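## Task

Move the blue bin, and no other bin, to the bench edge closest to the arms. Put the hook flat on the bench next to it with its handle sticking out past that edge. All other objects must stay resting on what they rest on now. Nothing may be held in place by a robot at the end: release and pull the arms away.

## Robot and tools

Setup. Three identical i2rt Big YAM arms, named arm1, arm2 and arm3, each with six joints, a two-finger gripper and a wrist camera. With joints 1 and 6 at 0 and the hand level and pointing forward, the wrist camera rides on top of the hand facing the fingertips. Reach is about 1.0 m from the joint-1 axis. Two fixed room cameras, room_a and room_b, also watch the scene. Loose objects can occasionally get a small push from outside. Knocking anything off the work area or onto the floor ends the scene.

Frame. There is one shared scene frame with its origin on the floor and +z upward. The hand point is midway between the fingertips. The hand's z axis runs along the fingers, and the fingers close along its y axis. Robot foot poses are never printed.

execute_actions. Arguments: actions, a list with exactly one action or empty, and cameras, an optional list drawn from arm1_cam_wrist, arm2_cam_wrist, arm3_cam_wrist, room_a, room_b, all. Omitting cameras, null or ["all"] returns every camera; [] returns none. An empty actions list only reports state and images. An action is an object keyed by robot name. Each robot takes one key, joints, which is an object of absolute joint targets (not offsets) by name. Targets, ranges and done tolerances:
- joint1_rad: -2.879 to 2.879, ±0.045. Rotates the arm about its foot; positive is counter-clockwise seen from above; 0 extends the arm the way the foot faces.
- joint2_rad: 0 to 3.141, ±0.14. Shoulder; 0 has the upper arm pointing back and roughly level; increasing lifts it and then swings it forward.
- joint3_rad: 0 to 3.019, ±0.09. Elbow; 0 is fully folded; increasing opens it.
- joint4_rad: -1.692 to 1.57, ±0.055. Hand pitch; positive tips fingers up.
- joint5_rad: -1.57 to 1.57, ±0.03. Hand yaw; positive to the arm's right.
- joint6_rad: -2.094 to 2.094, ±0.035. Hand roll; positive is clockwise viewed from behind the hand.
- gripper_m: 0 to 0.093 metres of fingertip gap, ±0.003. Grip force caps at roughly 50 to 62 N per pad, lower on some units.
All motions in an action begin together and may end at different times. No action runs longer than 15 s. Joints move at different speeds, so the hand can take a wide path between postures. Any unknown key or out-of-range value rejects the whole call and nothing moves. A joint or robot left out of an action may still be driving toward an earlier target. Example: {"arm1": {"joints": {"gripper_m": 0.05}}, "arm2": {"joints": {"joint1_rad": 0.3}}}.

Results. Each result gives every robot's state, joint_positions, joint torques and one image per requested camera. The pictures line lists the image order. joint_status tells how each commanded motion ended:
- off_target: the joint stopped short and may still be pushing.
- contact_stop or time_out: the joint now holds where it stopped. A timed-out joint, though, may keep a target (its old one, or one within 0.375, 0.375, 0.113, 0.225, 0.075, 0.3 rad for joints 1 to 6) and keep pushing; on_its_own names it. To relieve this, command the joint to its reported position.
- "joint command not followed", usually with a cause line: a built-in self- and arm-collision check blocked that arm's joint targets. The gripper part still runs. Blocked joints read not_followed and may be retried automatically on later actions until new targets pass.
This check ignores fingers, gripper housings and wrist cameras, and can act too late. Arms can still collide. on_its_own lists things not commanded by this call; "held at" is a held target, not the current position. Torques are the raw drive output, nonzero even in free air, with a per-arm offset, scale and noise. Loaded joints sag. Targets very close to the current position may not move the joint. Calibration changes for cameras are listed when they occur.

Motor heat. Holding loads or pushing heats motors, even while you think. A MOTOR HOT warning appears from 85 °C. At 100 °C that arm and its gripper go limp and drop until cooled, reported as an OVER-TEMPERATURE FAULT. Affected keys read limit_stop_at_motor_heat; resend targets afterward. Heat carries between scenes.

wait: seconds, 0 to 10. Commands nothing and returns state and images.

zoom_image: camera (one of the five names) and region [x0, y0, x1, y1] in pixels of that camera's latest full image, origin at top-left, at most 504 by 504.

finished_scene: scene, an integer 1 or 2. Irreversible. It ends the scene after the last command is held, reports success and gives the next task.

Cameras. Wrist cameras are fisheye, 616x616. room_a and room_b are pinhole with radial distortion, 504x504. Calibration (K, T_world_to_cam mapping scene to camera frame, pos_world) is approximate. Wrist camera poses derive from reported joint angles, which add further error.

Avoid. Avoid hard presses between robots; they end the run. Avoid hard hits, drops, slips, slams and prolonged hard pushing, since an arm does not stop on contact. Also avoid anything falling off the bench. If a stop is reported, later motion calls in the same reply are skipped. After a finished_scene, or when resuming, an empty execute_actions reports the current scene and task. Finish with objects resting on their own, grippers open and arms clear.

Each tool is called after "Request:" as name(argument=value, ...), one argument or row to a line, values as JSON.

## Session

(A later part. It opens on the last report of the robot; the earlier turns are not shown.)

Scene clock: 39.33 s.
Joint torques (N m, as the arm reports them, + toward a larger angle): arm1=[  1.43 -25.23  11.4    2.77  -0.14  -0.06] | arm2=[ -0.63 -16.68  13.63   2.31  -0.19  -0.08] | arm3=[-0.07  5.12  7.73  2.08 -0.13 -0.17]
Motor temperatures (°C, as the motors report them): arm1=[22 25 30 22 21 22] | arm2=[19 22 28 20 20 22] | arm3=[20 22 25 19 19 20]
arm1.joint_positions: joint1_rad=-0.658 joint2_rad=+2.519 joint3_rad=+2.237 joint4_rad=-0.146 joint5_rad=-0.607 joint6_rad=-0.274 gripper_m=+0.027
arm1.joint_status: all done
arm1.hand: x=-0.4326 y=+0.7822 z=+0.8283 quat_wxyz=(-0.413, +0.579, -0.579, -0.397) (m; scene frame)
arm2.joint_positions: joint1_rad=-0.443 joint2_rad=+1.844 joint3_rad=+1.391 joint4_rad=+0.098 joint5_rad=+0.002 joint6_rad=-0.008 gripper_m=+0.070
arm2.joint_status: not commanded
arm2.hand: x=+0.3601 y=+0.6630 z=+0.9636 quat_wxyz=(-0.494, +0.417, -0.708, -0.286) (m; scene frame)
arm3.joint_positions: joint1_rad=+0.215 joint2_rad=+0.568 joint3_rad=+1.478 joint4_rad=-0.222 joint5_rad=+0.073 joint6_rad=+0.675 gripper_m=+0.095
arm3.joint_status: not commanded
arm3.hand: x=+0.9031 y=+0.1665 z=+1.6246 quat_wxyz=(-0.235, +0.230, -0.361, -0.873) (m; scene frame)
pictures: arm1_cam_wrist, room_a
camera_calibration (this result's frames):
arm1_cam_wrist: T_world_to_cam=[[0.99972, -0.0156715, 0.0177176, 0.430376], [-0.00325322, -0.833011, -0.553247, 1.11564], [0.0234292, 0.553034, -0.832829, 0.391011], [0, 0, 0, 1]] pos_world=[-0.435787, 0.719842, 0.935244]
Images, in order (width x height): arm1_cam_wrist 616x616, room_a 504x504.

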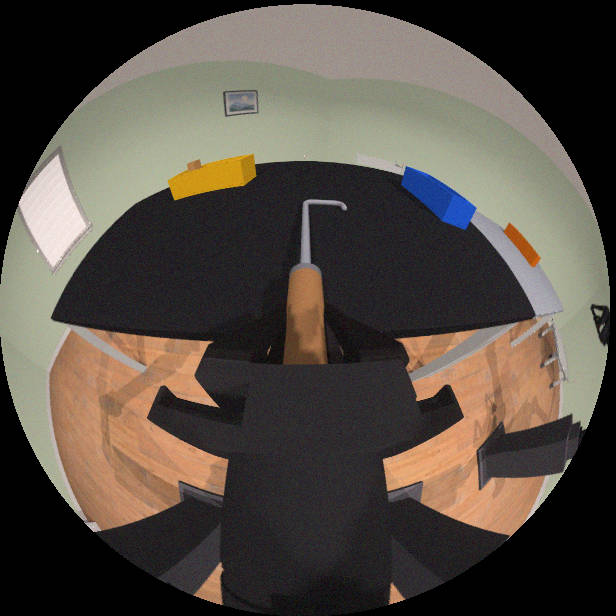

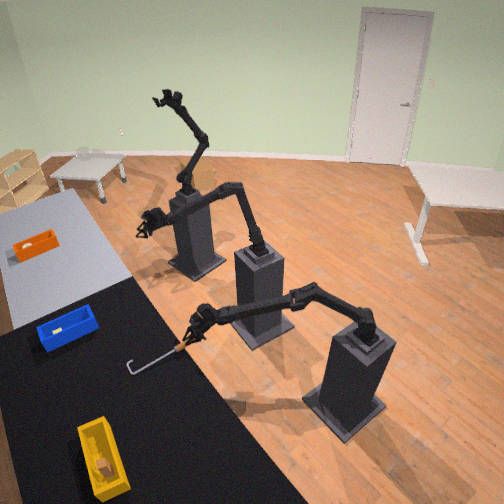

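Request:
execute_actions(
  actions=[
    {"arm1":{"joints":{"joint4_rad":-0.21}}},
  ],
  cameras=[],
)

Request:
execute_actions(
  actions=[
    {"arm1":{"joints":{"gripper_m":0.07}}},
  ],
  cameras=["arm1_cam_wrist"],
)

Scene clock: 40.30 s.
Joint torques (N m, as the arm reports them, + toward a larger angle): arm1=[  1.03 -25.37  11.51   2.2   -0.23   0.01] | arm2=[ -0.81 -16.3   13.65   2.33  -0.17  -0.07] | arm3=[-0.13  5.1   7.76  2.09 -0.13 -0.16]
Motor temperatures (°C, as the motors report them): arm1=[22 25 30 22 21 22] | arm2=[19 22 28 20 20 22] | arm3=[20 22 25 19 19 20]
arm1.joint_positions: joint1_rad=-0.658 joint2_rad=+2.519 joint3_rad=+2.237 joint4_rad=-0.202 joint5_rad=-0.607 joint6_rad=-0.275 gripper_m=+0.026
arm1.joint_status: all done
arm1.hand: x=-0.4358 y=+0.7780 z=+0.8171 quat_wxyz=(-0.391, +0.581, -0.595, -0.394) (m; scene frame)
arm2.joint_positions: joint1_rad=-0.443 joint2_rad=+1.844 joint3_rad=+1.391 joint4_rad=+0.098 joint5_rad=+0.002 joint6_rad=-0.008 gripper_m=+0.070
arm2.joint_status: not commanded
arm2.hand: x=+0.3601 y=+0.6630 z=+0.9636 quat_wxyz=(-0.494, +0.417, -0.708, -0.286) (m; scene frame)
arm3.joint_positions: joint1_rad=+0.215 joint2_rad=+0.568 joint3_rad=+1.478 joint4_rad=-0.222 joint5_rad=+0.073 joint6_rad=+0.675 gripper_m=+0.095
arm3.joint_status: not commanded
arm3.hand: x=+0.9031 y=+0.1665 z=+1.6246 quat_wxyz=(-0.235, +0.230, -0.361, -0.873) (m; scene frame)
pictures: none
No camera images: the call's "cameras" was empty. Leave "cameras" out to get every camera's image.

Scene clock: 40.97 s.
Joint torques (N m, as the arm reports them, + toward a larger angle): arm1=[  1.18 -25.63  11.31   1.86  -0.18  -0.04] | arm2=[ -0.81 -16.54  13.61   2.36  -0.18  -0.07] | arm3=[-0.15  5.11  7.73  2.06 -0.13 -0.16]
Motor temperatures (°C, as the motors report them): arm1=[22 25 30 22 21 22] | arm2=[19 22 28 20 20 22] | arm3=[20 22 25 19 19 20]
arm1.joint_positions: joint1_rad=-0.658 joint2_rad=+2.519 joint3_rad=+2.237 joint4_rad=-0.202 joint5_rad=-0.607 joint6_rad=-0.275 gripper_m=+0.070
arm1.joint_status: all done
arm1.hand: x=-0.4358 y=+0.7780 z=+0.8171 quat_wxyz=(-0.391, +0.581, -0.595, -0.394) (m; scene frame)
arm2.joint_positions: joint1_rad=-0.443 joint2_rad=+1.844 joint3_rad=+1.391 joint4_rad=+0.098 joint5_rad=+0.002 joint6_rad=-0.008 gripper_m=+0.070
arm2.joint_status: not commanded
arm2.hand: x=+0.3601 y=+0.6630 z=+0.9636 quat_wxyz=(-0.494, +0.417, -0.708, -0.286) (m; scene frame)
arm3.joint_positions: joint1_rad=+0.215 joint2_rad=+0.568 joint3_rad=+1.478 joint4_rad=-0.222 joint5_rad=+0.073 joint6_rad=+0.675 gripper_m=+0.095
arm3.joint_status: not commanded
arm3.hand: x=+0.9031 y=+0.1665 z=+1.6246 quat_wxyz=(-0.235, +0.230, -0.361, -0.873) (m; scene frame)
pictures: arm1_cam_wrist
camera_calibration (this result's frames):
arm1_cam_wrist: T_world_to_cam=[[0.999749, -0.0157968, -0.0158807, 0.461322], [-0.0217229, -0.856688, -0.515378, 1.08537], [-0.00546344, 0.515593, -0.856816, 0.420238], [0, 0, 0, 1]] pos_world=[-0.435333, 0.720434, 0.926766]
Images, in order (width x height): arm1_cam_wrist 616x616.

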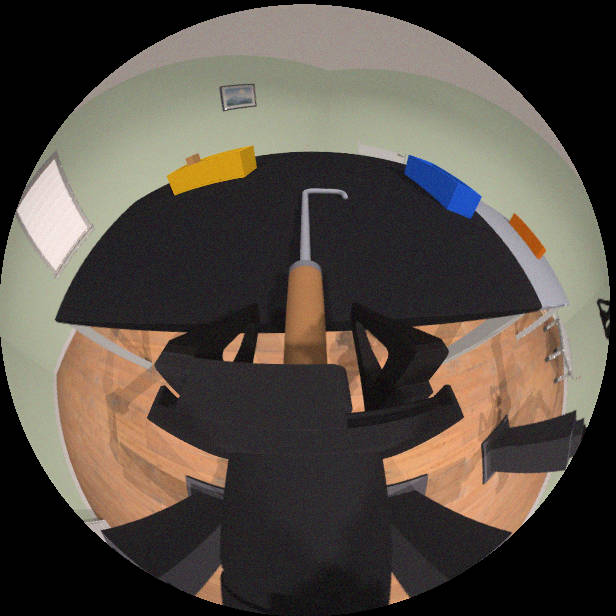

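Request:
execute_actions(
  actions=[
    {"arm1":{"joints":{"joint2_rad":1.3}},"arm2":{"joints":{"joint1_rad":-0.2,"joint3_rad":1.48,"joint4_rad":0.88,"joint5_rad":0.715,"joint6_rad":0}}},
  ],
  cameras=[],
)

Request:
execute_actions(
  actions=[
    {"arm1":{"joints":{"joint1_rad":0.6,"joint2_rad":0.7,"joint3_rad":1.3,"joint5_rad":0,"joint6_rad":0}},"arm2":{"joints":{"joint1_rad":0.782,"joint2_rad":2.15}}},
  ],
  cameras=[],
)

Request:
execute_actions(
  actions=[
    {"arm2":{"joints":{"joint2_rad":2.32}}},
  ],
  cameras=["arm2_cam_wrist","room_a","room_b"],
)

Scene clock: 43.83 s.
Joint torques (N m, as the arm reports them, + toward a larger angle): arm1=[ 1.54 -6.86  7.34  1.63  0.24  0.07] | arm2=[  0.52 -16.01  14.21   2.31  -0.19  -0.1 ] | arm3=[-0.16  5.05  7.73  2.08 -0.13 -0.16]
Motor temperatures (°C, as the motors report them): arm1=[22 25 29 22 21 22] | arm2=[19 22 28 20 20 22] | arm3=[20 22 25 19 19 20]
arm1.joint_positions: joint1_rad=-0.658 joint2_rad=+1.309 joint3_rad=+2.245 joint4_rad=-0.210 joint5_rad=-0.606 joint6_rad=-0.275 gripper_m=+0.070
arm1.joint_status: all done
arm1.hand: x=-0.7786 y=+0.3494 z=+1.6930 quat_wxyz=(-0.791, +0.444, -0.175, -0.383) (m; scene frame)
arm2.joint_positions: joint1_rad=-0.207 joint2_rad=+1.844 joint3_rad=+1.427 joint4_rad=+0.866 joint5_rad=+0.712 joint6_rad=-0.008 gripper_m=+0.070
arm2.joint_status: all done
arm2.hand: x=+0.2906 y=+0.6628 z=+1.1503 quat_wxyz=(-0.746, +0.068, -0.576, -0.328) (m; scene frame)
arm3.joint_positions: joint1_rad=+0.215 joint2_rad=+0.568 joint3_rad=+1.478 joint4_rad=-0.222 joint5_rad=+0.073 joint6_rad=+0.675 gripper_m=+0.095
arm3.joint_status: not commanded
arm3.hand: x=+0.9031 y=+0.1665 z=+1.6246 quat_wxyz=(-0.235, +0.230, -0.361, -0.873) (m; scene frame)
pictures: none
No camera images: the call's "cameras" was empty. Leave "cameras" out to get every camera's image.

Scene clock: 45.73 s.
Joint torques (N m, as the arm reports them, + toward a larger angle): arm1=[ 1.38 -0.57  9.84  2.07  0.14  0.2 ] | arm2=[  0.55 -19.17  10.02   2.19  -0.09  -0.09] | arm3=[ 0.    5.13  7.75  2.13 -0.12 -0.16]
Motor temperatures (°C, as the motors report them): arm1=[22 24 29 22 21 22] | arm2=[19 22 28 20 20 22] | arm3=[20 22 25 19 19 20]
arm1.joint_positions: joint1_rad=+0.593 joint2_rad=+0.708 joint3_rad=+1.289 joint4_rad=-0.210 joint5_rad=-0.003 joint6_rad=-0.013 gripper_m=+0.070
arm1.joint_status: all done
arm1.hand: x=-1.1155 y=+0.2672 z=+1.4553 quat_wxyz=(-0.396, +0.500, -0.265, -0.723) (m; scene frame)
arm2.joint_positions: joint1_rad=+0.776 joint2_rad=+2.163 joint3_rad=+1.462 joint4_rad=+0.874 joint5_rad=+0.713 joint6_rad=-0.008 gripper_m=+0.070
arm2.joint_status: all done
arm2.hand: x=-0.4372 y=+0.6663 z=+0.9362 quat_wxyz=(-0.506, +0.437, -0.494, -0.556) (m; scene frame)
arm3.joint_positions: joint1_rad=+0.215 joint2_rad=+0.568 joint3_rad=+1.478 joint4_rad=-0.222 joint5_rad=+0.073 joint6_rad=+0.675 gripper_m=+0.095
arm3.joint_status: not commanded
arm3.hand: x=+0.9031 y=+0.1665 z=+1.6246 quat_wxyz=(-0.235, +0.230, -0.361, -0.873) (m; scene frame)
pictures: none
No camera images: the call's "cameras" was empty. Leave "cameras" out to get every camera's image.

Scene clock: 46.83 s.
Joint torques (N m, as the arm reports them, + toward a larger angle): arm1=[ 1.21 -1.86  9.86  2.43  0.12  0.14] | arm2=[  0.2  -18.37   9.1    2.3   -0.01  -0.07] | arm3=[-0.21  5.03  7.74  2.06 -0.13 -0.17]
Motor temperatures (°C, as the motors report them): arm1=[22 24 29 22 21 22] | arm2=[19 22 28 20 20 22] | arm3=[20 22 25 19 19 20]
arm1.joint_positions: joint1_rad=+0.593 joint2_rad=+0.708 joint3_rad=+1.289 joint4_rad=-0.210 joint5_rad=-0.003 joint6_rad=-0.013 gripper_m=+0.070
arm1.joint_status: not commanded
arm1.hand: x=-1.1155 y=+0.2672 z=+1.4553 quat_wxyz=(-0.396, +0.500, -0.265, -0.723) (m; scene frame)
arm2.joint_positions: joint1_rad=+0.776 joint2_rad=+2.319 joint3_rad=+1.462 joint4_rad=+0.874 joint5_rad=+0.713 joint6_rad=-0.008 gripper_m=+0.070
arm2.joint_status: all done
arm2.hand: x=-0.4379 y=+0.6670 z=+0.8178 quat_wxyz=(-0.504, +0.494, -0.499, -0.503) (m; scene frame)
arm3.joint_positions: joint1_rad=+0.215 joint2_rad=+0.568 joint3_rad=+1.478 joint4_rad=-0.222 joint5_rad=+0.073 joint6_rad=+0.675 gripper_m=+0.095
arm3.joint_status: not commanded
arm3.hand: x=+0.9031 y=+0.1665 z=+1.6246 quat_wxyz=(-0.235, +0.230, -0.361, -0.873) (m; scene frame)
pictures: arm2_cam_wrist, room_a, room_b
camera_calibration (this result's frames):
arm2_cam_wrist: T_world_to_cam=[[0.999923, 0.00550658, -0.0111438, 0.442205], [-0.00596429, -0.574026, -0.818815, 1.05651], [-0.0109057, 0.818819, -0.573949, 0.0454967], [0, 0, 0, 1]] pos_world=[-0.435373, 0.566778, 0.89613]
Images, in order (width x height): arm2_cam_wrist 616x616, room_a 504x504, room_b 504x504.

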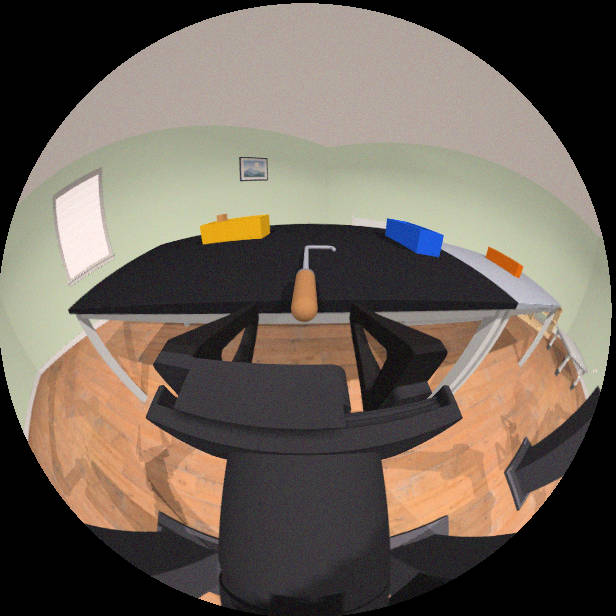

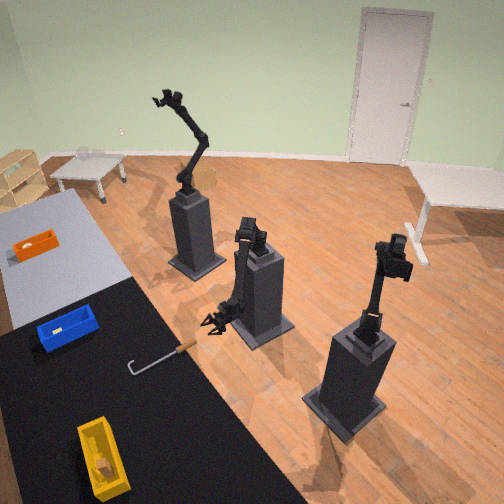

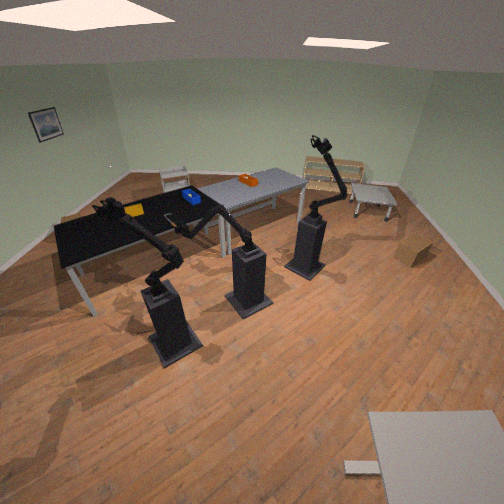

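Request:
zoom_image(
  camera="arm2_cam_wrist",
  region=[240, 210, 380, 350],
)

Request:
zoom_image(
  camera="room_a",
  region=[150, 290, 260, 380],
)

Region (240, 210, 380, 350) of arm2_cam_wrist's 616x616 image, scaled by 3.600, with more detail than that image has.

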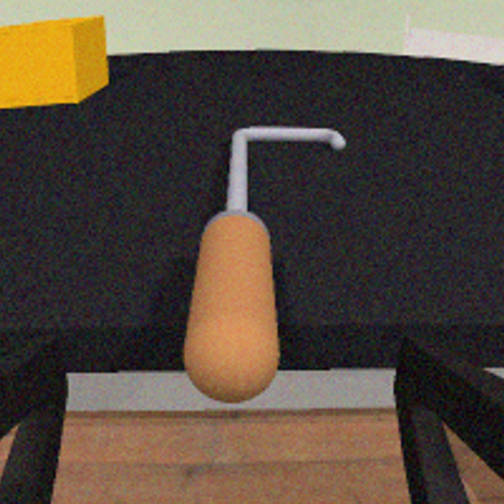

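Region (150, 290, 260, 380) of room_a's 504x504 image, scaled by 4.582, with more detail than that image has; it fills the top 412 rows of this view, and the rest is white.

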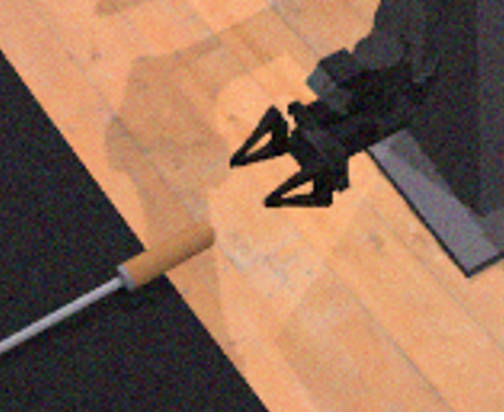

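Request:
execute_actions(
  actions=[
    {"arm2":{"joints":{"joint1_rad":0.716,"joint2_rad":2.462,"joint3_rad":1.70,"joint4_rad":0.795,"joint5_rad":0.665,"gripper_m":0.08}}},
  ],
  cameras=["arm2_cam_wrist"],
)

Scene clock: 48.77 s.
Joint torques (N m, as the arm reports them, + toward a larger angle): arm1=[ 1.39 -1.67  9.61  2.23  0.15  0.13] | arm2=[  0.48 -17.88  12.22   1.65  -0.28  -0.08] | arm3=[-0.07  5.05  7.73  2.08 -0.13 -0.16]
Motor temperatures (°C, as the motors report them): arm1=[22 24 28 22 21 22] | arm2=[19 22 27 20 20 22] | arm3=[20 22 25 19 19 20]
arm1.joint_positions: joint1_rad=+0.593 joint2_rad=+0.708 joint3_rad=+1.289 joint4_rad=-0.210 joint5_rad=-0.003 joint6_rad=-0.013 gripper_m=+0.070
arm1.joint_status: not commanded
arm1.hand: x=-1.1155 y=+0.2672 z=+1.4553 quat_wxyz=(-0.396, +0.500, -0.265, -0.723) (m; scene frame)
arm2.joint_positions: joint1_rad=+0.710 joint2_rad=+2.433 joint3_rad=+1.653 joint4_rad=+0.803 joint5_rad=+0.668 joint6_rad=-0.008 gripper_m=+0.080
arm2.joint_status: all done
arm2.hand: x=-0.4282 y=+0.7304 z=+0.8024 quat_wxyz=(-0.510, +0.487, -0.504, -0.500) (m; scene frame)
arm3.joint_positions: joint1_rad=+0.215 joint2_rad=+0.568 joint3_rad=+1.478 joint4_rad=-0.222 joint5_rad=+0.073 joint6_rad=+0.675 gripper_m=+0.095
arm3.joint_status: not commanded
arm3.hand: x=+0.9031 y=+0.1665 z=+1.6246 quat_wxyz=(-0.235, +0.230, -0.361, -0.873) (m; scene frame)
pictures: arm2_cam_wrist
camera_calibration (this result's frames):
arm2_cam_wrist: T_world_to_cam=[[0.999786, -0.0154268, -0.0138055, 0.449331], [-0.0201368, -0.569889, -0.821475, 1.07339], [0.00480517, 0.821577, -0.570078, -0.0134936], [0, 0, 0, 1]] pos_world=[-0.427555, 0.629732, 0.880276]
Images, in order (width x height): arm2_cam_wrist 616x616.

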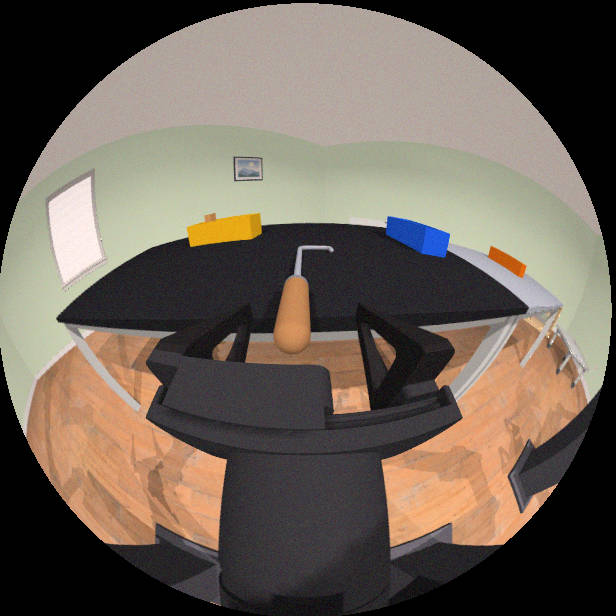

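Request:
execute_actions(
  actions=[
    {"arm2":{"joints":{"joint1_rad":0.68,"joint2_rad":2.575,"joint3_rad":1.93,"joint4_rad":0.673,"joint5_rad":0.615}}},
  ],
  cameras=["arm2_cam_wrist","room_a"],
)

Request:
zoom_image(
  camera="room_a",
  region=[150, 290, 260, 380],
)

Scene clock: 50.13 s.
Joint torques (N m, as the arm reports them, + toward a larger angle): arm1=[ 2.13 -1.39  9.57  2.11  0.1   0.02] | arm2=[  0.09 -19.94  12.81   1.7   -0.3   -0.07] | arm3=[-0.08  5.08  7.7   2.09 -0.14 -0.17]
Motor temperatures (°C, as the motors report them): arm1=[22 24 28 22 21 22] | arm2=[19 23 28 20 20 22] | arm3=[20 22 25 19 19 20]
arm1.joint_positions: joint1_rad=+0.593 joint2_rad=+0.708 joint3_rad=+1.289 joint4_rad=-0.210 joint5_rad=-0.003 joint6_rad=-0.013 gripper_m=+0.070
arm1.joint_status: not commanded
arm1.hand: x=-1.1155 y=+0.2672 z=+1.4553 quat_wxyz=(-0.396, +0.500, -0.265, -0.723) (m; scene frame)
arm2.joint_positions: joint1_rad=+0.679 joint2_rad=+2.549 joint3_rad=+1.884 joint4_rad=+0.680 joint5_rad=+0.619 joint6_rad=-0.008 gripper_m=+0.080
arm2.joint_status: all done
arm2.hand: x=-0.4422 y=+0.7835 z=+0.7938 quat_wxyz=(-0.505, +0.494, -0.499, -0.502) (m; scene frame)
arm3.joint_positions: joint1_rad=+0.215 joint2_rad=+0.568 joint3_rad=+1.478 joint4_rad=-0.222 joint5_rad=+0.073 joint6_rad=+0.675 gripper_m=+0.095
arm3.joint_status: not commanded
arm3.hand: x=+0.9031 y=+0.1665 z=+1.6246 quat_wxyz=(-0.235, +0.230, -0.361, -0.873) (m; scene frame)
pictures: arm2_cam_wrist, room_a
camera_calibration (this result's frames):
arm2_cam_wrist: T_world_to_cam=[[0.99996, 0.00319405, -0.0083095, 0.445112], [-0.00496215, -0.574977, -0.818155, 1.10435], [-0.007391, 0.818164, -0.574938, -0.0608244], [0, 0, 0, 1]] pos_world=[-0.440064, 0.683321, 0.872261]
Images, in order (width x height): arm2_cam_wrist 616x616, room_a 504x504.

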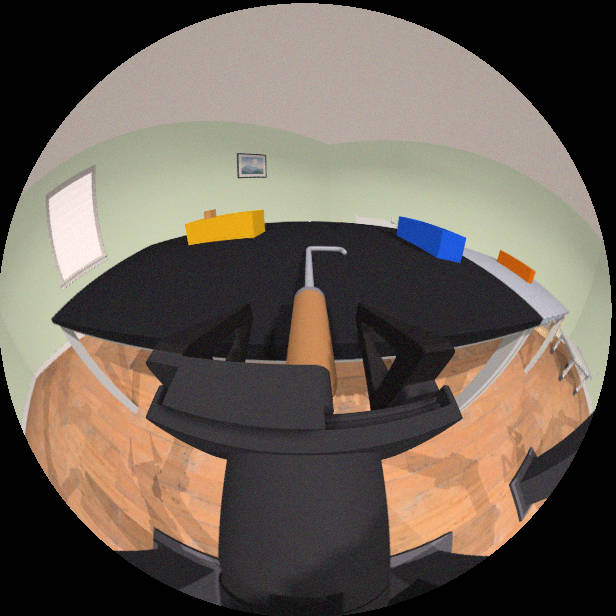

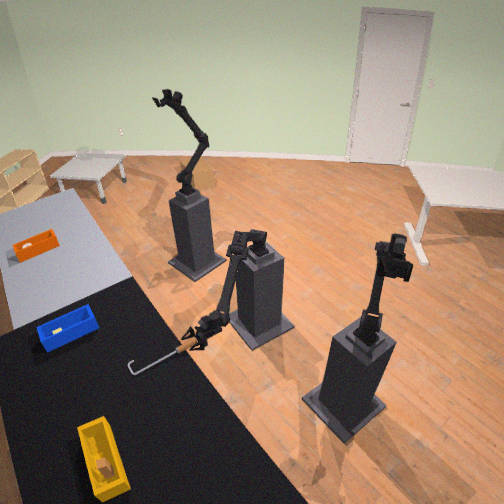

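Region (150, 290, 260, 380) of room_a's 504x504 image, scaled by 4.582, with more detail than that image has; it fills the top 412 rows of this view, and the rest is white.

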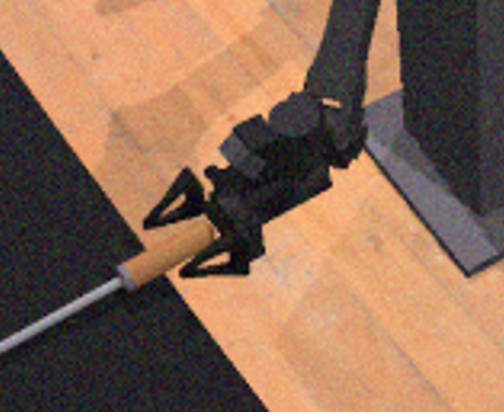

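Need about 1.5 cm lower.

Request:
execute_actions(
  actions=[
    {"arm2":{"joints":{"joint2_rad":2.6}}},
  ],
  cameras=["arm2_cam_wrist"],
)

Scene clock: 50.67 s.
Joint torques (N m, as the arm reports them, + toward a larger angle): arm1=[ 1.15 -1.02  9.41  2.2   0.19  0.1 ] | arm2=[ -0.15 -18.6   12.78   1.74  -0.3   -0.07] | arm3=[-0.12  5.01  7.72  2.1  -0.13 -0.17]
Motor temperatures (°C, as the motors report them): arm1=[22 24 28 22 21 22] | arm2=[19 23 28 20 20 22] | arm3=[20 22 25 19 19 20]
arm1.joint_positions: joint1_rad=+0.593 joint2_rad=+0.708 joint3_rad=+1.289 joint4_rad=-0.210 joint5_rad=-0.003 joint6_rad=-0.013 gripper_m=+0.070
arm1.joint_status: not commanded
arm1.hand: x=-1.1155 y=+0.2672 z=+1.4553 quat_wxyz=(-0.396, +0.500, -0.265, -0.723) (m; scene frame)
arm2.joint_positions: joint1_rad=+0.679 joint2_rad=+2.554 joint3_rad=+1.884 joint4_rad=+0.680 joint5_rad=+0.619 joint6_rad=-0.008 gripper_m=+0.080
arm2.joint_status: all done
arm2.hand: x=-0.4419 y=+0.7832 z=+0.7895 quat_wxyz=(-0.504, +0.496, -0.500, -0.500) (m; scene frame)
arm3.joint_positions: joint1_rad=+0.215 joint2_rad=+0.568 joint3_rad=+1.478 joint4_rad=-0.222 joint5_rad=+0.073 joint6_rad=+0.675 gripper_m=+0.095
arm3.joint_status: not commanded
arm3.hand: x=+0.9031 y=+0.1665 z=+1.6246 quat_wxyz=(-0.235, +0.230, -0.361, -0.873) (m; scene frame)
pictures: arm2_cam_wrist
camera_calibration (this result's frames):
arm2_cam_wrist: T_world_to_cam=[[0.99998, 0.00316947, -0.00547998, 0.442649], [-0.00263785, -0.578297, -0.815822, 1.10244], [-0.00575477, 0.81582, -0.578277, -0.0578352], [0, 0, 0, 1]] pos_world=[-0.440065, 0.683318, 0.868376]
Images, in order (width x height): arm2_cam_wrist 616x616.

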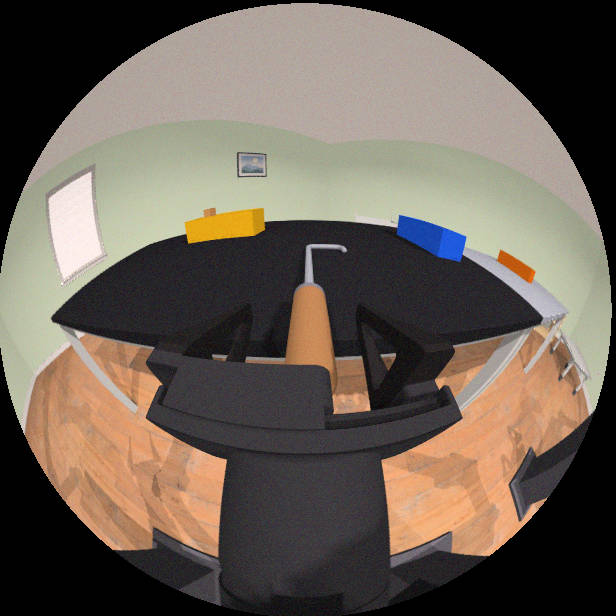

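Request:
execute_actions(
  actions=[
    {"arm2":{"joints":{"joint2_rad":2.612}}},
  ],
  cameras=["arm2_cam_wrist"],
)

Scene clock: 51.43 s.
Joint torques (N m, as the arm reports them, + toward a larger angle): arm1=[ 2.04 -0.4   9.47  2.36  0.19  0.17] | arm2=[ -0.19 -18.67  12.65   1.81  -0.28  -0.08] | arm3=[-0.08  5.13  7.72  2.1  -0.13 -0.17]
Motor temperatures (°C, as the motors report them): arm1=[22 23 28 22 21 22] | arm2=[19 23 28 20 20 22] | arm3=[20 22 25 19 19 20]
arm1.joint_positions: joint1_rad=+0.593 joint2_rad=+0.708 joint3_rad=+1.289 joint4_rad=-0.210 joint5_rad=-0.003 joint6_rad=-0.013 gripper_m=+0.070
arm1.joint_status: not commanded
arm1.hand: x=-1.1155 y=+0.2672 z=+1.4553 quat_wxyz=(-0.396, +0.500, -0.265, -0.723) (m; scene frame)
arm2.joint_positions: joint1_rad=+0.679 joint2_rad=+2.570 joint3_rad=+1.884 joint4_rad=+0.680 joint5_rad=+0.619 joint6_rad=-0.008 gripper_m=+0.080
arm2.joint_status: all done
arm2.hand: x=-0.4412 y=+0.7821 z=+0.7762 quat_wxyz=(-0.504, +0.501, -0.501, -0.494) (m; scene frame)
arm3.joint_positions: joint1_rad=+0.215 joint2_rad=+0.568 joint3_rad=+1.478 joint4_rad=-0.222 joint5_rad=+0.073 joint6_rad=+0.675 gripper_m=+0.095
arm3.joint_status: not commanded
arm3.hand: x=+0.9031 y=+0.1665 z=+1.6246 quat_wxyz=(-0.235, +0.230, -0.361, -0.873) (m; scene frame)
pictures: arm2_cam_wrist
camera_calibration (this result's frames):
arm2_cam_wrist: T_world_to_cam=[[0.99999, 0.00316593, 0.00322671, 0.435068], [0.0044719, -0.588452, -0.80852, 1.09644], [-0.000660956, 0.808526, -0.58846, -0.0487126], [0, 0, 0, 1]] pos_world=[-0.439999, 0.683209, 0.856422]
Images, in order (width x height): arm2_cam_wrist 616x616.

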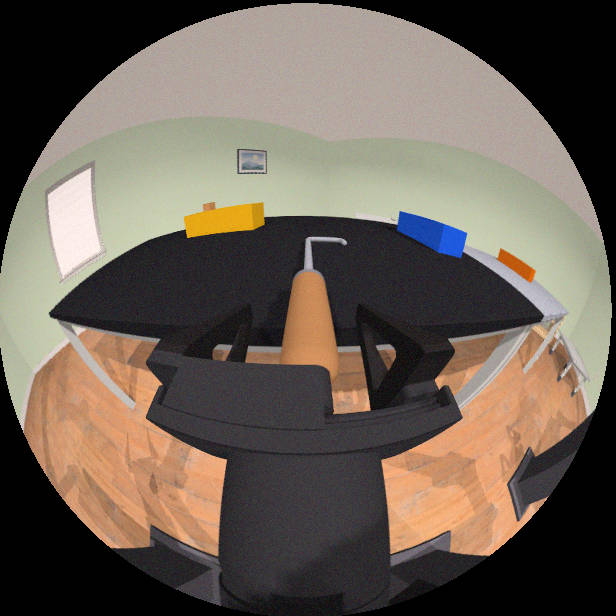

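Request:
execute_actions(
  actions=[
    {"arm2":{"joints":{"gripper_m":0.0,"joint2_rad":2.58}}},
  ],
  cameras=["arm2_cam_wrist"],
)

Request:
execute_actions(
  actions=[
    {"arm2":{"joints":{"joint2_rad":2.50,"joint6_rad":0.5}}},
  ],
  cameras=["arm2_cam_wrist","room_a"],
)

Scene clock: 52.37 s.
Joint torques (N m, as the arm reports them, + toward a larger angle): arm1=[ 1.09 -1.4   9.44  2.63  0.08  0.15] | arm2=[  0.02 -20.71  12.73   1.78  -0.25  -0.08] | arm3=[-0.03  5.07  7.74  2.06 -0.13 -0.17]
Motor temperatures (°C, as the motors report them): arm1=[22 23 28 22 21 22] | arm2=[19 23 28 20 20 22] | arm3=[20 22 25 19 19 20]
arm1.joint_positions: joint1_rad=+0.593 joint2_rad=+0.708 joint3_rad=+1.289 joint4_rad=-0.210 joint5_rad=-0.003 joint6_rad=-0.013 gripper_m=+0.070
arm1.joint_status: not commanded
arm1.hand: x=-1.1155 y=+0.2672 z=+1.4553 quat_wxyz=(-0.396, +0.500, -0.265, -0.723) (m; scene frame)
arm2.joint_positions: joint1_rad=+0.679 joint2_rad=+2.570 joint3_rad=+1.884 joint4_rad=+0.680 joint5_rad=+0.618 joint6_rad=-0.007 gripper_m=+0.030
arm2.joint_status: gripper_m off_target (ended at +0.030, target +0.000); the others done
arm2.hand: x=-0.4413 y=+0.7821 z=+0.7762 quat_wxyz=(-0.503, +0.501, -0.501, -0.495) (m; scene frame)
arm3.joint_positions: joint1_rad=+0.215 joint2_rad=+0.568 joint3_rad=+1.478 joint4_rad=-0.222 joint5_rad=+0.073 joint6_rad=+0.675 gripper_m=+0.095
arm3.joint_status: not commanded
arm3.hand: x=+0.9031 y=+0.1665 z=+1.6246 quat_wxyz=(-0.235, +0.230, -0.361, -0.873) (m; scene frame)
pictures: arm2_cam_wrist
camera_calibration (this result's frames):
arm2_cam_wrist: T_world_to_cam=[[0.999989, 0.00354712, 0.00306134, 0.434964], [0.00456284, -0.588701, -0.808338, 1.09647], [-0.00106506, 0.808343, -0.588711, -0.0486017], [0, 0, 0, 1]] pos_world=[-0.440014, 0.683234, 0.856371]
Images, in order (width x height): arm2_cam_wrist 616x616.

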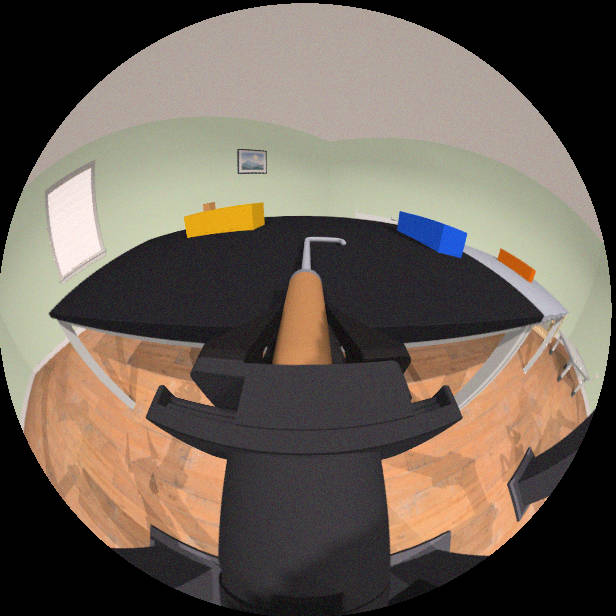

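Scene clock: 53.87 s.
Joint torques (N m, as the arm reports them, + toward a larger angle): arm1=[ 1.13 -1.2   9.75  2.02  0.13  0.15] | arm2=[ -0.27 -24.46  12.83   2.16  -0.26   0.08] | arm3=[ 0.    5.06  7.74  2.08 -0.14 -0.17]
Motor temperatures (°C, as the motors report them): arm1=[22 23 28 22 21 22] | arm2=[19 23 28 20 20 22] | arm3=[20 22 25 19 19 20]
arm1.joint_positions: joint1_rad=+0.593 joint2_rad=+0.708 joint3_rad=+1.289 joint4_rad=-0.210 joint5_rad=-0.003 joint6_rad=-0.013 gripper_m=+0.070
arm1.joint_status: not commanded
arm1.hand: x=-1.1155 y=+0.2672 z=+1.4553 quat_wxyz=(-0.396, +0.500, -0.265, -0.723) (m; scene frame)
arm2.joint_positions: joint1_rad=+0.679 joint2_rad=+2.537 joint3_rad=+1.884 joint4_rad=+0.671 joint5_rad=+0.618 joint6_rad=+0.474 gripper_m=+0.030
arm2.joint_status: all done
arm2.hand: x=-0.4428 y=+0.7843 z=+0.8024 quat_wxyz=(-0.370, +0.360, -0.602, -0.609) (m; scene frame)
arm3.joint_positions: joint1_rad=+0.215 joint2_rad=+0.568 joint3_rad=+1.478 joint4_rad=-0.222 joint5_rad=+0.073 joint6_rad=+0.675 gripper_m=+0.095
arm3.joint_status: not commanded
arm3.hand: x=+0.9031 y=+0.1665 z=+1.6246 quat_wxyz=(-0.235, +0.230, -0.361, -0.873) (m; scene frame)
pictures: arm2_cam_wrist, room_a
camera_calibration (this result's frames):
arm2_cam_wrist: T_world_to_cam=[[0.881262, 0.0115605, -0.472487, 0.759101], [-0.381991, -0.571274, -0.726449, 0.868427], [-0.278318, 0.820678, -0.499026, -0.239325], [0, 0, 0, 1]] pos_world=[-0.403844, 0.683743, 0.870105]
Images, in order (width x height): arm2_cam_wrist 616x616, room_a 504x504.

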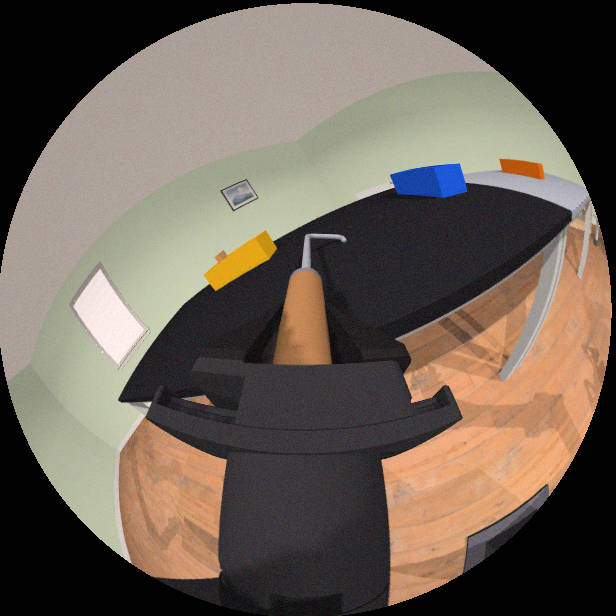

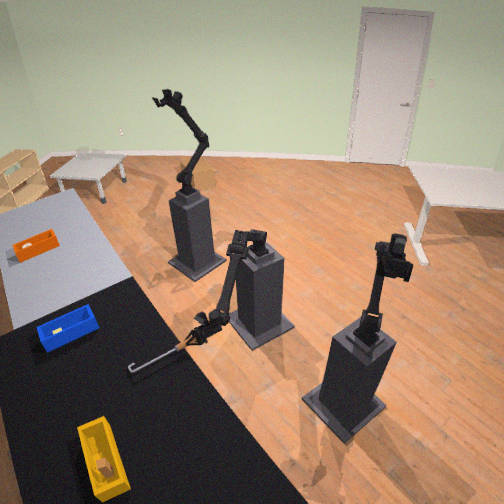

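Request:
execute_actions(
  actions=[
    {"arm2":{"joints":{"joint2_rad":2.42,"joint6_rad":1.585}}},
  ],
  cameras=["arm2_cam_wrist","room_a"],
)

Scene clock: 55.93 s.
Joint torques (N m, as the arm reports them, + toward a larger angle): arm1=[ 1.82 -0.07  9.51  2.32  0.18  0.15] | arm2=[ -0.02 -24.7   13.11   2.93  -0.28  -0.01] | arm3=[-0.13  5.18  7.74  2.08 -0.13 -0.17]
Motor temperatures (°C, as the motors report them): arm1=[22 23 28 22 21 22] | arm2=[19 23 28 20 20 22] | arm3=[20 22 25 19 19 20]
arm1.joint_positions: joint1_rad=+0.593 joint2_rad=+0.708 joint3_rad=+1.289 joint4_rad=-0.210 joint5_rad=-0.003 joint6_rad=-0.013 gripper_m=+0.070
arm1.joint_status: not commanded
arm1.hand: x=-1.1155 y=+0.2672 z=+1.4553 quat_wxyz=(-0.396, +0.500, -0.265, -0.723) (m; scene frame)
arm2.joint_positions: joint1_rad=+0.680 joint2_rad=+2.466 joint3_rad=+1.884 joint4_rad=+0.654 joint5_rad=+0.618 joint6_rad=+1.561 gripper_m=+0.030
arm2.joint_status: all done
arm2.hand: x=-0.4449 y=+0.7865 z=+0.8603 quat_wxyz=(+0.009, -0.014, -0.686, -0.727) (m; scene frame)
arm3.joint_positions: joint1_rad=+0.215 joint2_rad=+0.568 joint3_rad=+1.478 joint4_rad=-0.222 joint5_rad=+0.073 joint6_rad=+0.675 gripper_m=+0.095
arm3.joint_status: not commanded
arm3.hand: x=+0.9031 y=+0.1665 z=+1.6246 quat_wxyz=(-0.235, +0.230, -0.361, -0.873) (m; scene frame)
pictures: arm2_cam_wrist, room_a
camera_calibration (this result's frames):
arm2_cam_wrist: T_world_to_cam=[[-0.0388134, 0.070467, -0.996759, 0.78372], [-0.815199, -0.579108, -0.00919716, 0.107401], [-0.577879, 0.8122, 0.0799218, -0.837545], [0, 0, 0, 1]] pos_world=[-0.366028, 0.687224, 0.849106]
Images, in order (width x height): arm2_cam_wrist 616x616, room_a 504x504.

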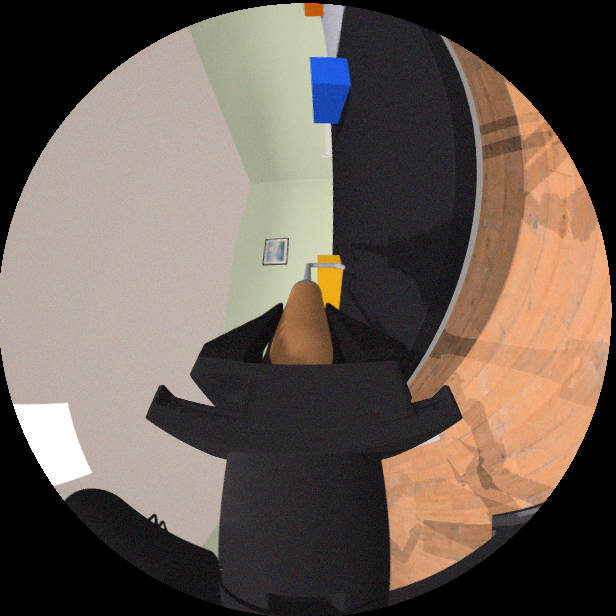

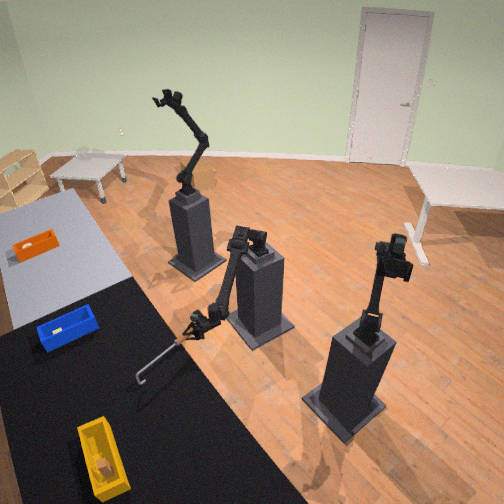

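Request:
execute_actions(
  actions=[
    {"arm2":{"joints":{"joint2_rad":2.13,"joint1_rad":0.45,"joint5_rad":0.45}}},
  ],
  cameras=[],
)

Request:
execute_actions(
  actions=[
    {"arm2":{"joints":{"joint1_rad":0.086,"joint3_rad":1.70,"joint4_rad":0.49,"joint5_rad":0.22}}},
  ],
  cameras=["arm2_cam_wrist","room_a","room_b"],
)

Scene clock: 58.27 s.
Joint torques (N m, as the arm reports them, + toward a larger angle): arm1=[ 1.44 -1.12  9.6   2.48  0.13  0.1 ] | arm2=[ -0.35 -20.94  14.     3.03  -0.37  -0.04] | arm3=[ 0.01  5.07  7.74  2.08 -0.14 -0.17]
Motor temperatures (°C, as the motors report them): arm1=[22 23 27 22 21 22] | arm2=[19 24 28 20 20 22] | arm3=[20 22 25 19 19 20]
arm1.joint_positions: joint1_rad=+0.593 joint2_rad=+0.708 joint3_rad=+1.289 joint4_rad=-0.210 joint5_rad=-0.003 joint6_rad=-0.013 gripper_m=+0.070
arm1.joint_status: not commanded
arm1.hand: x=-1.1155 y=+0.2672 z=+1.4553 quat_wxyz=(-0.396, +0.500, -0.265, -0.723) (m; scene frame)
arm2.joint_positions: joint1_rad=+0.448 joint2_rad=+2.149 joint3_rad=+1.887 joint4_rad=+0.648 joint5_rad=+0.452 joint6_rad=+1.565 gripper_m=+0.030
arm2.joint_status: all done
arm2.hand: x=-0.2656 y=+0.8308 z=+1.1383 quat_wxyz=(+0.028, -0.079, -0.569, -0.818) (m; scene frame)
arm3.joint_positions: joint1_rad=+0.215 joint2_rad=+0.568 joint3_rad=+1.478 joint4_rad=-0.222 joint5_rad=+0.073 joint6_rad=+0.675 gripper_m=+0.095
arm3.joint_status: not commanded
arm3.hand: x=+0.9031 y=+0.1665 z=+1.6246 quat_wxyz=(-0.235, +0.230, -0.361, -0.873) (m; scene frame)
pictures: none
No camera images: the call's "cameras" was empty. Leave "cameras" out to get every camera's image.

Scene clock: 60.33 s.
Joint torques (N m, as the arm reports them, + toward a larger angle): arm1=[ 1.19 -1.43  9.6   2.41  0.15  0.16] | arm2=[  0.02 -22.97  11.83   4.16  -0.07  -0.12] | arm3=[-0.14  5.19  7.72  2.08 -0.13 -0.16]
Motor temperatures (°C, as the motors report them): arm1=[22 23 27 22 21 22] | arm2=[19 24 28 20 20 22] | arm3=[20 22 25 19 19 20]
arm1.joint_positions: joint1_rad=+0.593 joint2_rad=+0.708 joint3_rad=+1.289 joint4_rad=-0.210 joint5_rad=-0.003 joint6_rad=-0.013 gripper_m=+0.070
arm1.joint_status: not commanded
arm1.hand: x=-1.1155 y=+0.2672 z=+1.4553 quat_wxyz=(-0.396, +0.500, -0.265, -0.723) (m; scene frame)
arm2.joint_positions: joint1_rad=+0.083 joint2_rad=+2.179 joint3_rad=+1.675 joint4_rad=+0.450 joint5_rad=+0.220 joint6_rad=+1.573 gripper_m=+0.030
arm2.joint_status: all done
arm2.hand: x=+0.0105 y=+0.8682 z=+0.9451 quat_wxyz=(-0.073, -0.072, -0.722, -0.684) (m; scene frame)
arm3.joint_positions: joint1_rad=+0.215 joint2_rad=+0.568 joint3_rad=+1.478 joint4_rad=-0.222 joint5_rad=+0.073 joint6_rad=+0.675 gripper_m=+0.095
arm3.joint_status: not commanded
arm3.hand: x=+0.9031 y=+0.1665 z=+1.6246 quat_wxyz=(-0.235, +0.230, -0.361, -0.873) (m; scene frame)
pictures: arm2_cam_wrist, room_a, room_b
camera_calibration (this result's frames):
arm2_cam_wrist: T_world_to_cam=[[-0.00689084, -0.0408127, -0.999143, 0.978645], [-0.913086, -0.407123, 0.0229273, 0.348082], [-0.40771, 0.912461, -0.03446, -0.628259], [0, 0, 0, 1]] pos_world=[0.0684247, 0.754915, 0.948175]
Images, in order (width x height): arm2_cam_wrist 616x616, room_a 504x504, room_b 504x504.

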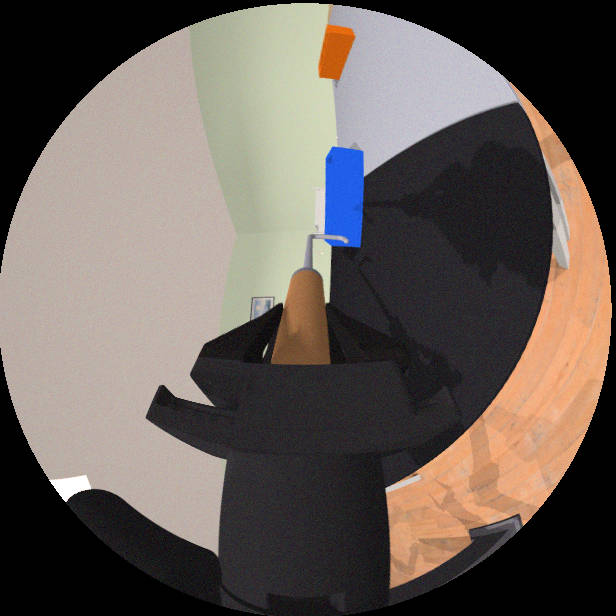

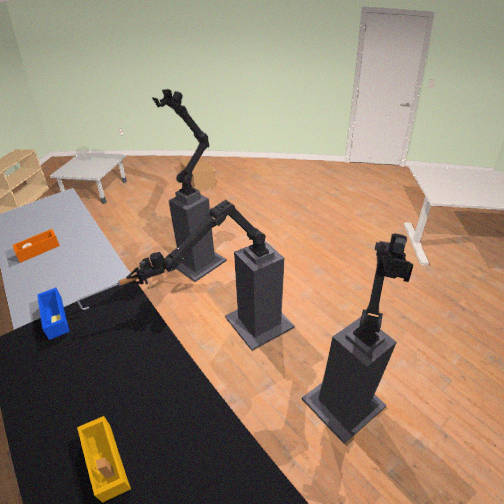

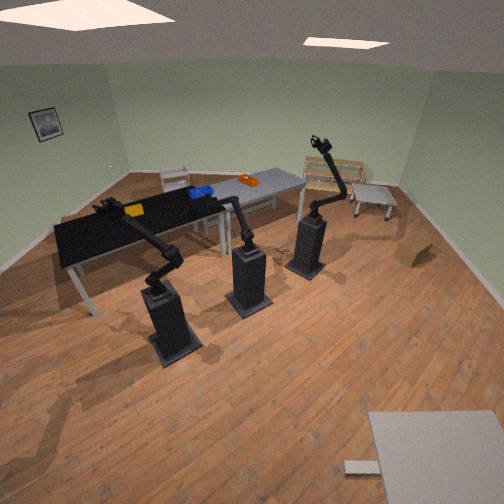

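Request:
zoom_image(
  camera="arm2_cam_wrist",
  region=[280, 130, 410, 280],
)

Request:
zoom_image(
  camera="room_a",
  region=[0, 240, 180, 360],
)

Request:
zoom_image(
  camera="room_b",
  region=[160, 160, 260, 230],
)

Region (280, 130, 410, 280) of arm2_cam_wrist's 616x616 image, scaled by 3.360, with more detail than that image has; it fills the left 437 columns of this view, and the rest is white.

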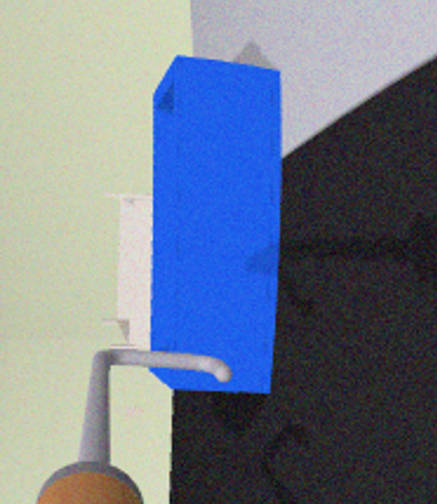

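Region (0, 240, 180, 360) of room_a's 504x504 image, scaled by 2.800, with more detail than that image has.

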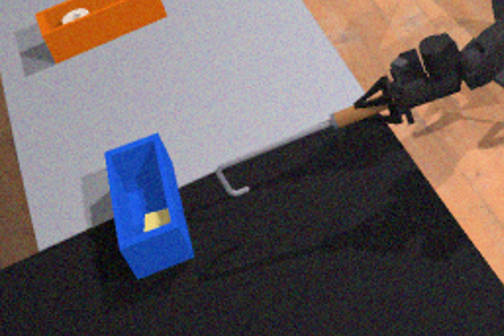

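Region (160, 160, 260, 230) of room_b's 504x504 image, scaled by 5.040, with more detail than that image has; it fills the top 353 rows of this view, and the rest is white.

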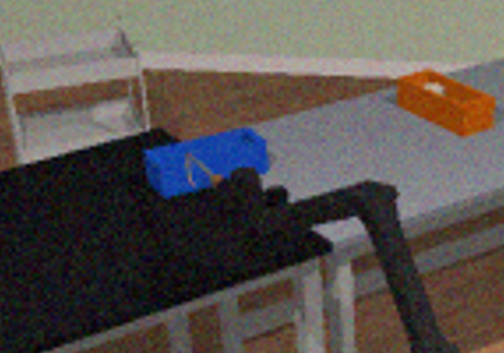

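Request:
execute_actions(
  actions=[
    {"arm2":{"joints":{"joint3_rad":2.4,"joint4_rad":0.4}}},
  ],
  cameras=[],
)

Request:
execute_actions(
  actions=[
    {"arm2":{"joints":{"joint1_rad":-0.076,"joint2_rad":2.65,"joint3_rad":2.98,"joint4_rad":0.2,"joint5_rad":0.0}}},
  ],
  cameras=[],
)

Request:
execute_actions(
  actions=[
    {"arm2":{"joints":{"joint2_rad":2.80,"joint4_rad":0.1}}},
  ],
  cameras=["arm2_cam_wrist","room_a","room_b"],
)

Scene clock: 63.27 s.
Joint torques (N m, as the arm reports them, + toward a larger angle): arm1=[ 1.28 -0.19  9.77  2.37  0.12  0.14] | arm2=[  0.14 -20.04  14.91   2.79  -0.26  -0.12] | arm3=[-0.12  5.13  7.73  2.04 -0.12 -0.17]
Motor temperatures (°C, as the motors report them): arm1=[22 22 27 22 21 22] | arm2=[19 24 28 20 20 22] | arm3=[20 22 26 19 19 20]
arm1.joint_positions: joint1_rad=+0.593 joint2_rad=+0.708 joint3_rad=+1.289 joint4_rad=-0.210 joint5_rad=-0.003 joint6_rad=-0.013 gripper_m=+0.070
arm1.joint_status: not commanded
arm1.hand: x=-1.1155 y=+0.2672 z=+1.4553 quat_wxyz=(-0.396, +0.500, -0.265, -0.723) (m; scene frame)
arm2.joint_positions: joint1_rad=+0.083 joint2_rad=+2.139 joint3_rad=+2.345 joint4_rad=+0.376 joint5_rad=+0.220 joint6_rad=+1.574 gripper_m=+0.030
arm2.joint_status: all done
arm2.hand: x=+0.0112 y=+0.8569 z=+1.3648 quat_wxyz=(-0.044, -0.094, -0.472, -0.875) (m; scene frame)
arm3.joint_positions: joint1_rad=+0.215 joint2_rad=+0.568 joint3_rad=+1.478 joint4_rad=-0.222 joint5_rad=+0.073 joint6_rad=+0.675 gripper_m=+0.095
arm3.joint_status: not commanded
arm3.hand: x=+0.9031 y=+0.1665 z=+1.6246 quat_wxyz=(-0.235, +0.230, -0.361, -0.873) (m; scene frame)
pictures: none
No camera images: the call's "cameras" was empty. Leave "cameras" out to get every camera's image.

Scene clock: 65.87 s.
Joint torques (N m, as the arm reports them, + toward a larger angle): arm1=[ 1.4  -1.43  9.5   2.26  0.17  0.15] | arm2=[ -0.7  -28.38  18.5    4.13  -0.13  -0.14] | arm3=[-0.03  5.13  7.76  2.07 -0.13 -0.17]
Motor temperatures (°C, as the motors report them): arm1=[22 22 27 22 21 22] | arm2=[19 24 29 20 20 22] | arm3=[20 22 26 19 19 20]
arm1.joint_positions: joint1_rad=+0.593 joint2_rad=+0.708 joint3_rad=+1.289 joint4_rad=-0.210 joint5_rad=-0.003 joint6_rad=-0.013 gripper_m=+0.070
arm1.joint_status: not commanded
arm1.hand: x=-1.1155 y=+0.2672 z=+1.4553 quat_wxyz=(-0.396, +0.500, -0.265, -0.723) (m; scene frame)
arm2.joint_positions: joint1_rad=-0.071 joint2_rad=+2.710 joint3_rad=+2.890 joint4_rad=+0.156 joint5_rad=+0.000 joint6_rad=+1.574 gripper_m=+0.030
arm2.joint_status: joint3_rad time_out (moved +0.545 of +0.635); the others done
arm2.on_its_own: joint3_rad reads +2.890 and still pushes toward +2.980 since a time_out
arm2.hand: x=+0.1258 y=+0.9902 z=+1.1171 quat_wxyz=(-0.055, -0.042, -0.577, -0.814) (m; scene frame)
arm3.joint_positions: joint1_rad=+0.215 joint2_rad=+0.568 joint3_rad=+1.478 joint4_rad=-0.222 joint5_rad=+0.073 joint6_rad=+0.675 gripper_m=+0.095
arm3.joint_status: not commanded
arm3.hand: x=+0.9031 y=+0.1665 z=+1.6246 quat_wxyz=(-0.235, +0.230, -0.361, -0.873) (m; scene frame)
pictures: none
No camera images: the call's "cameras" was empty. Leave "cameras" out to get every camera's image.

not run: a stop came earlier in this reply.


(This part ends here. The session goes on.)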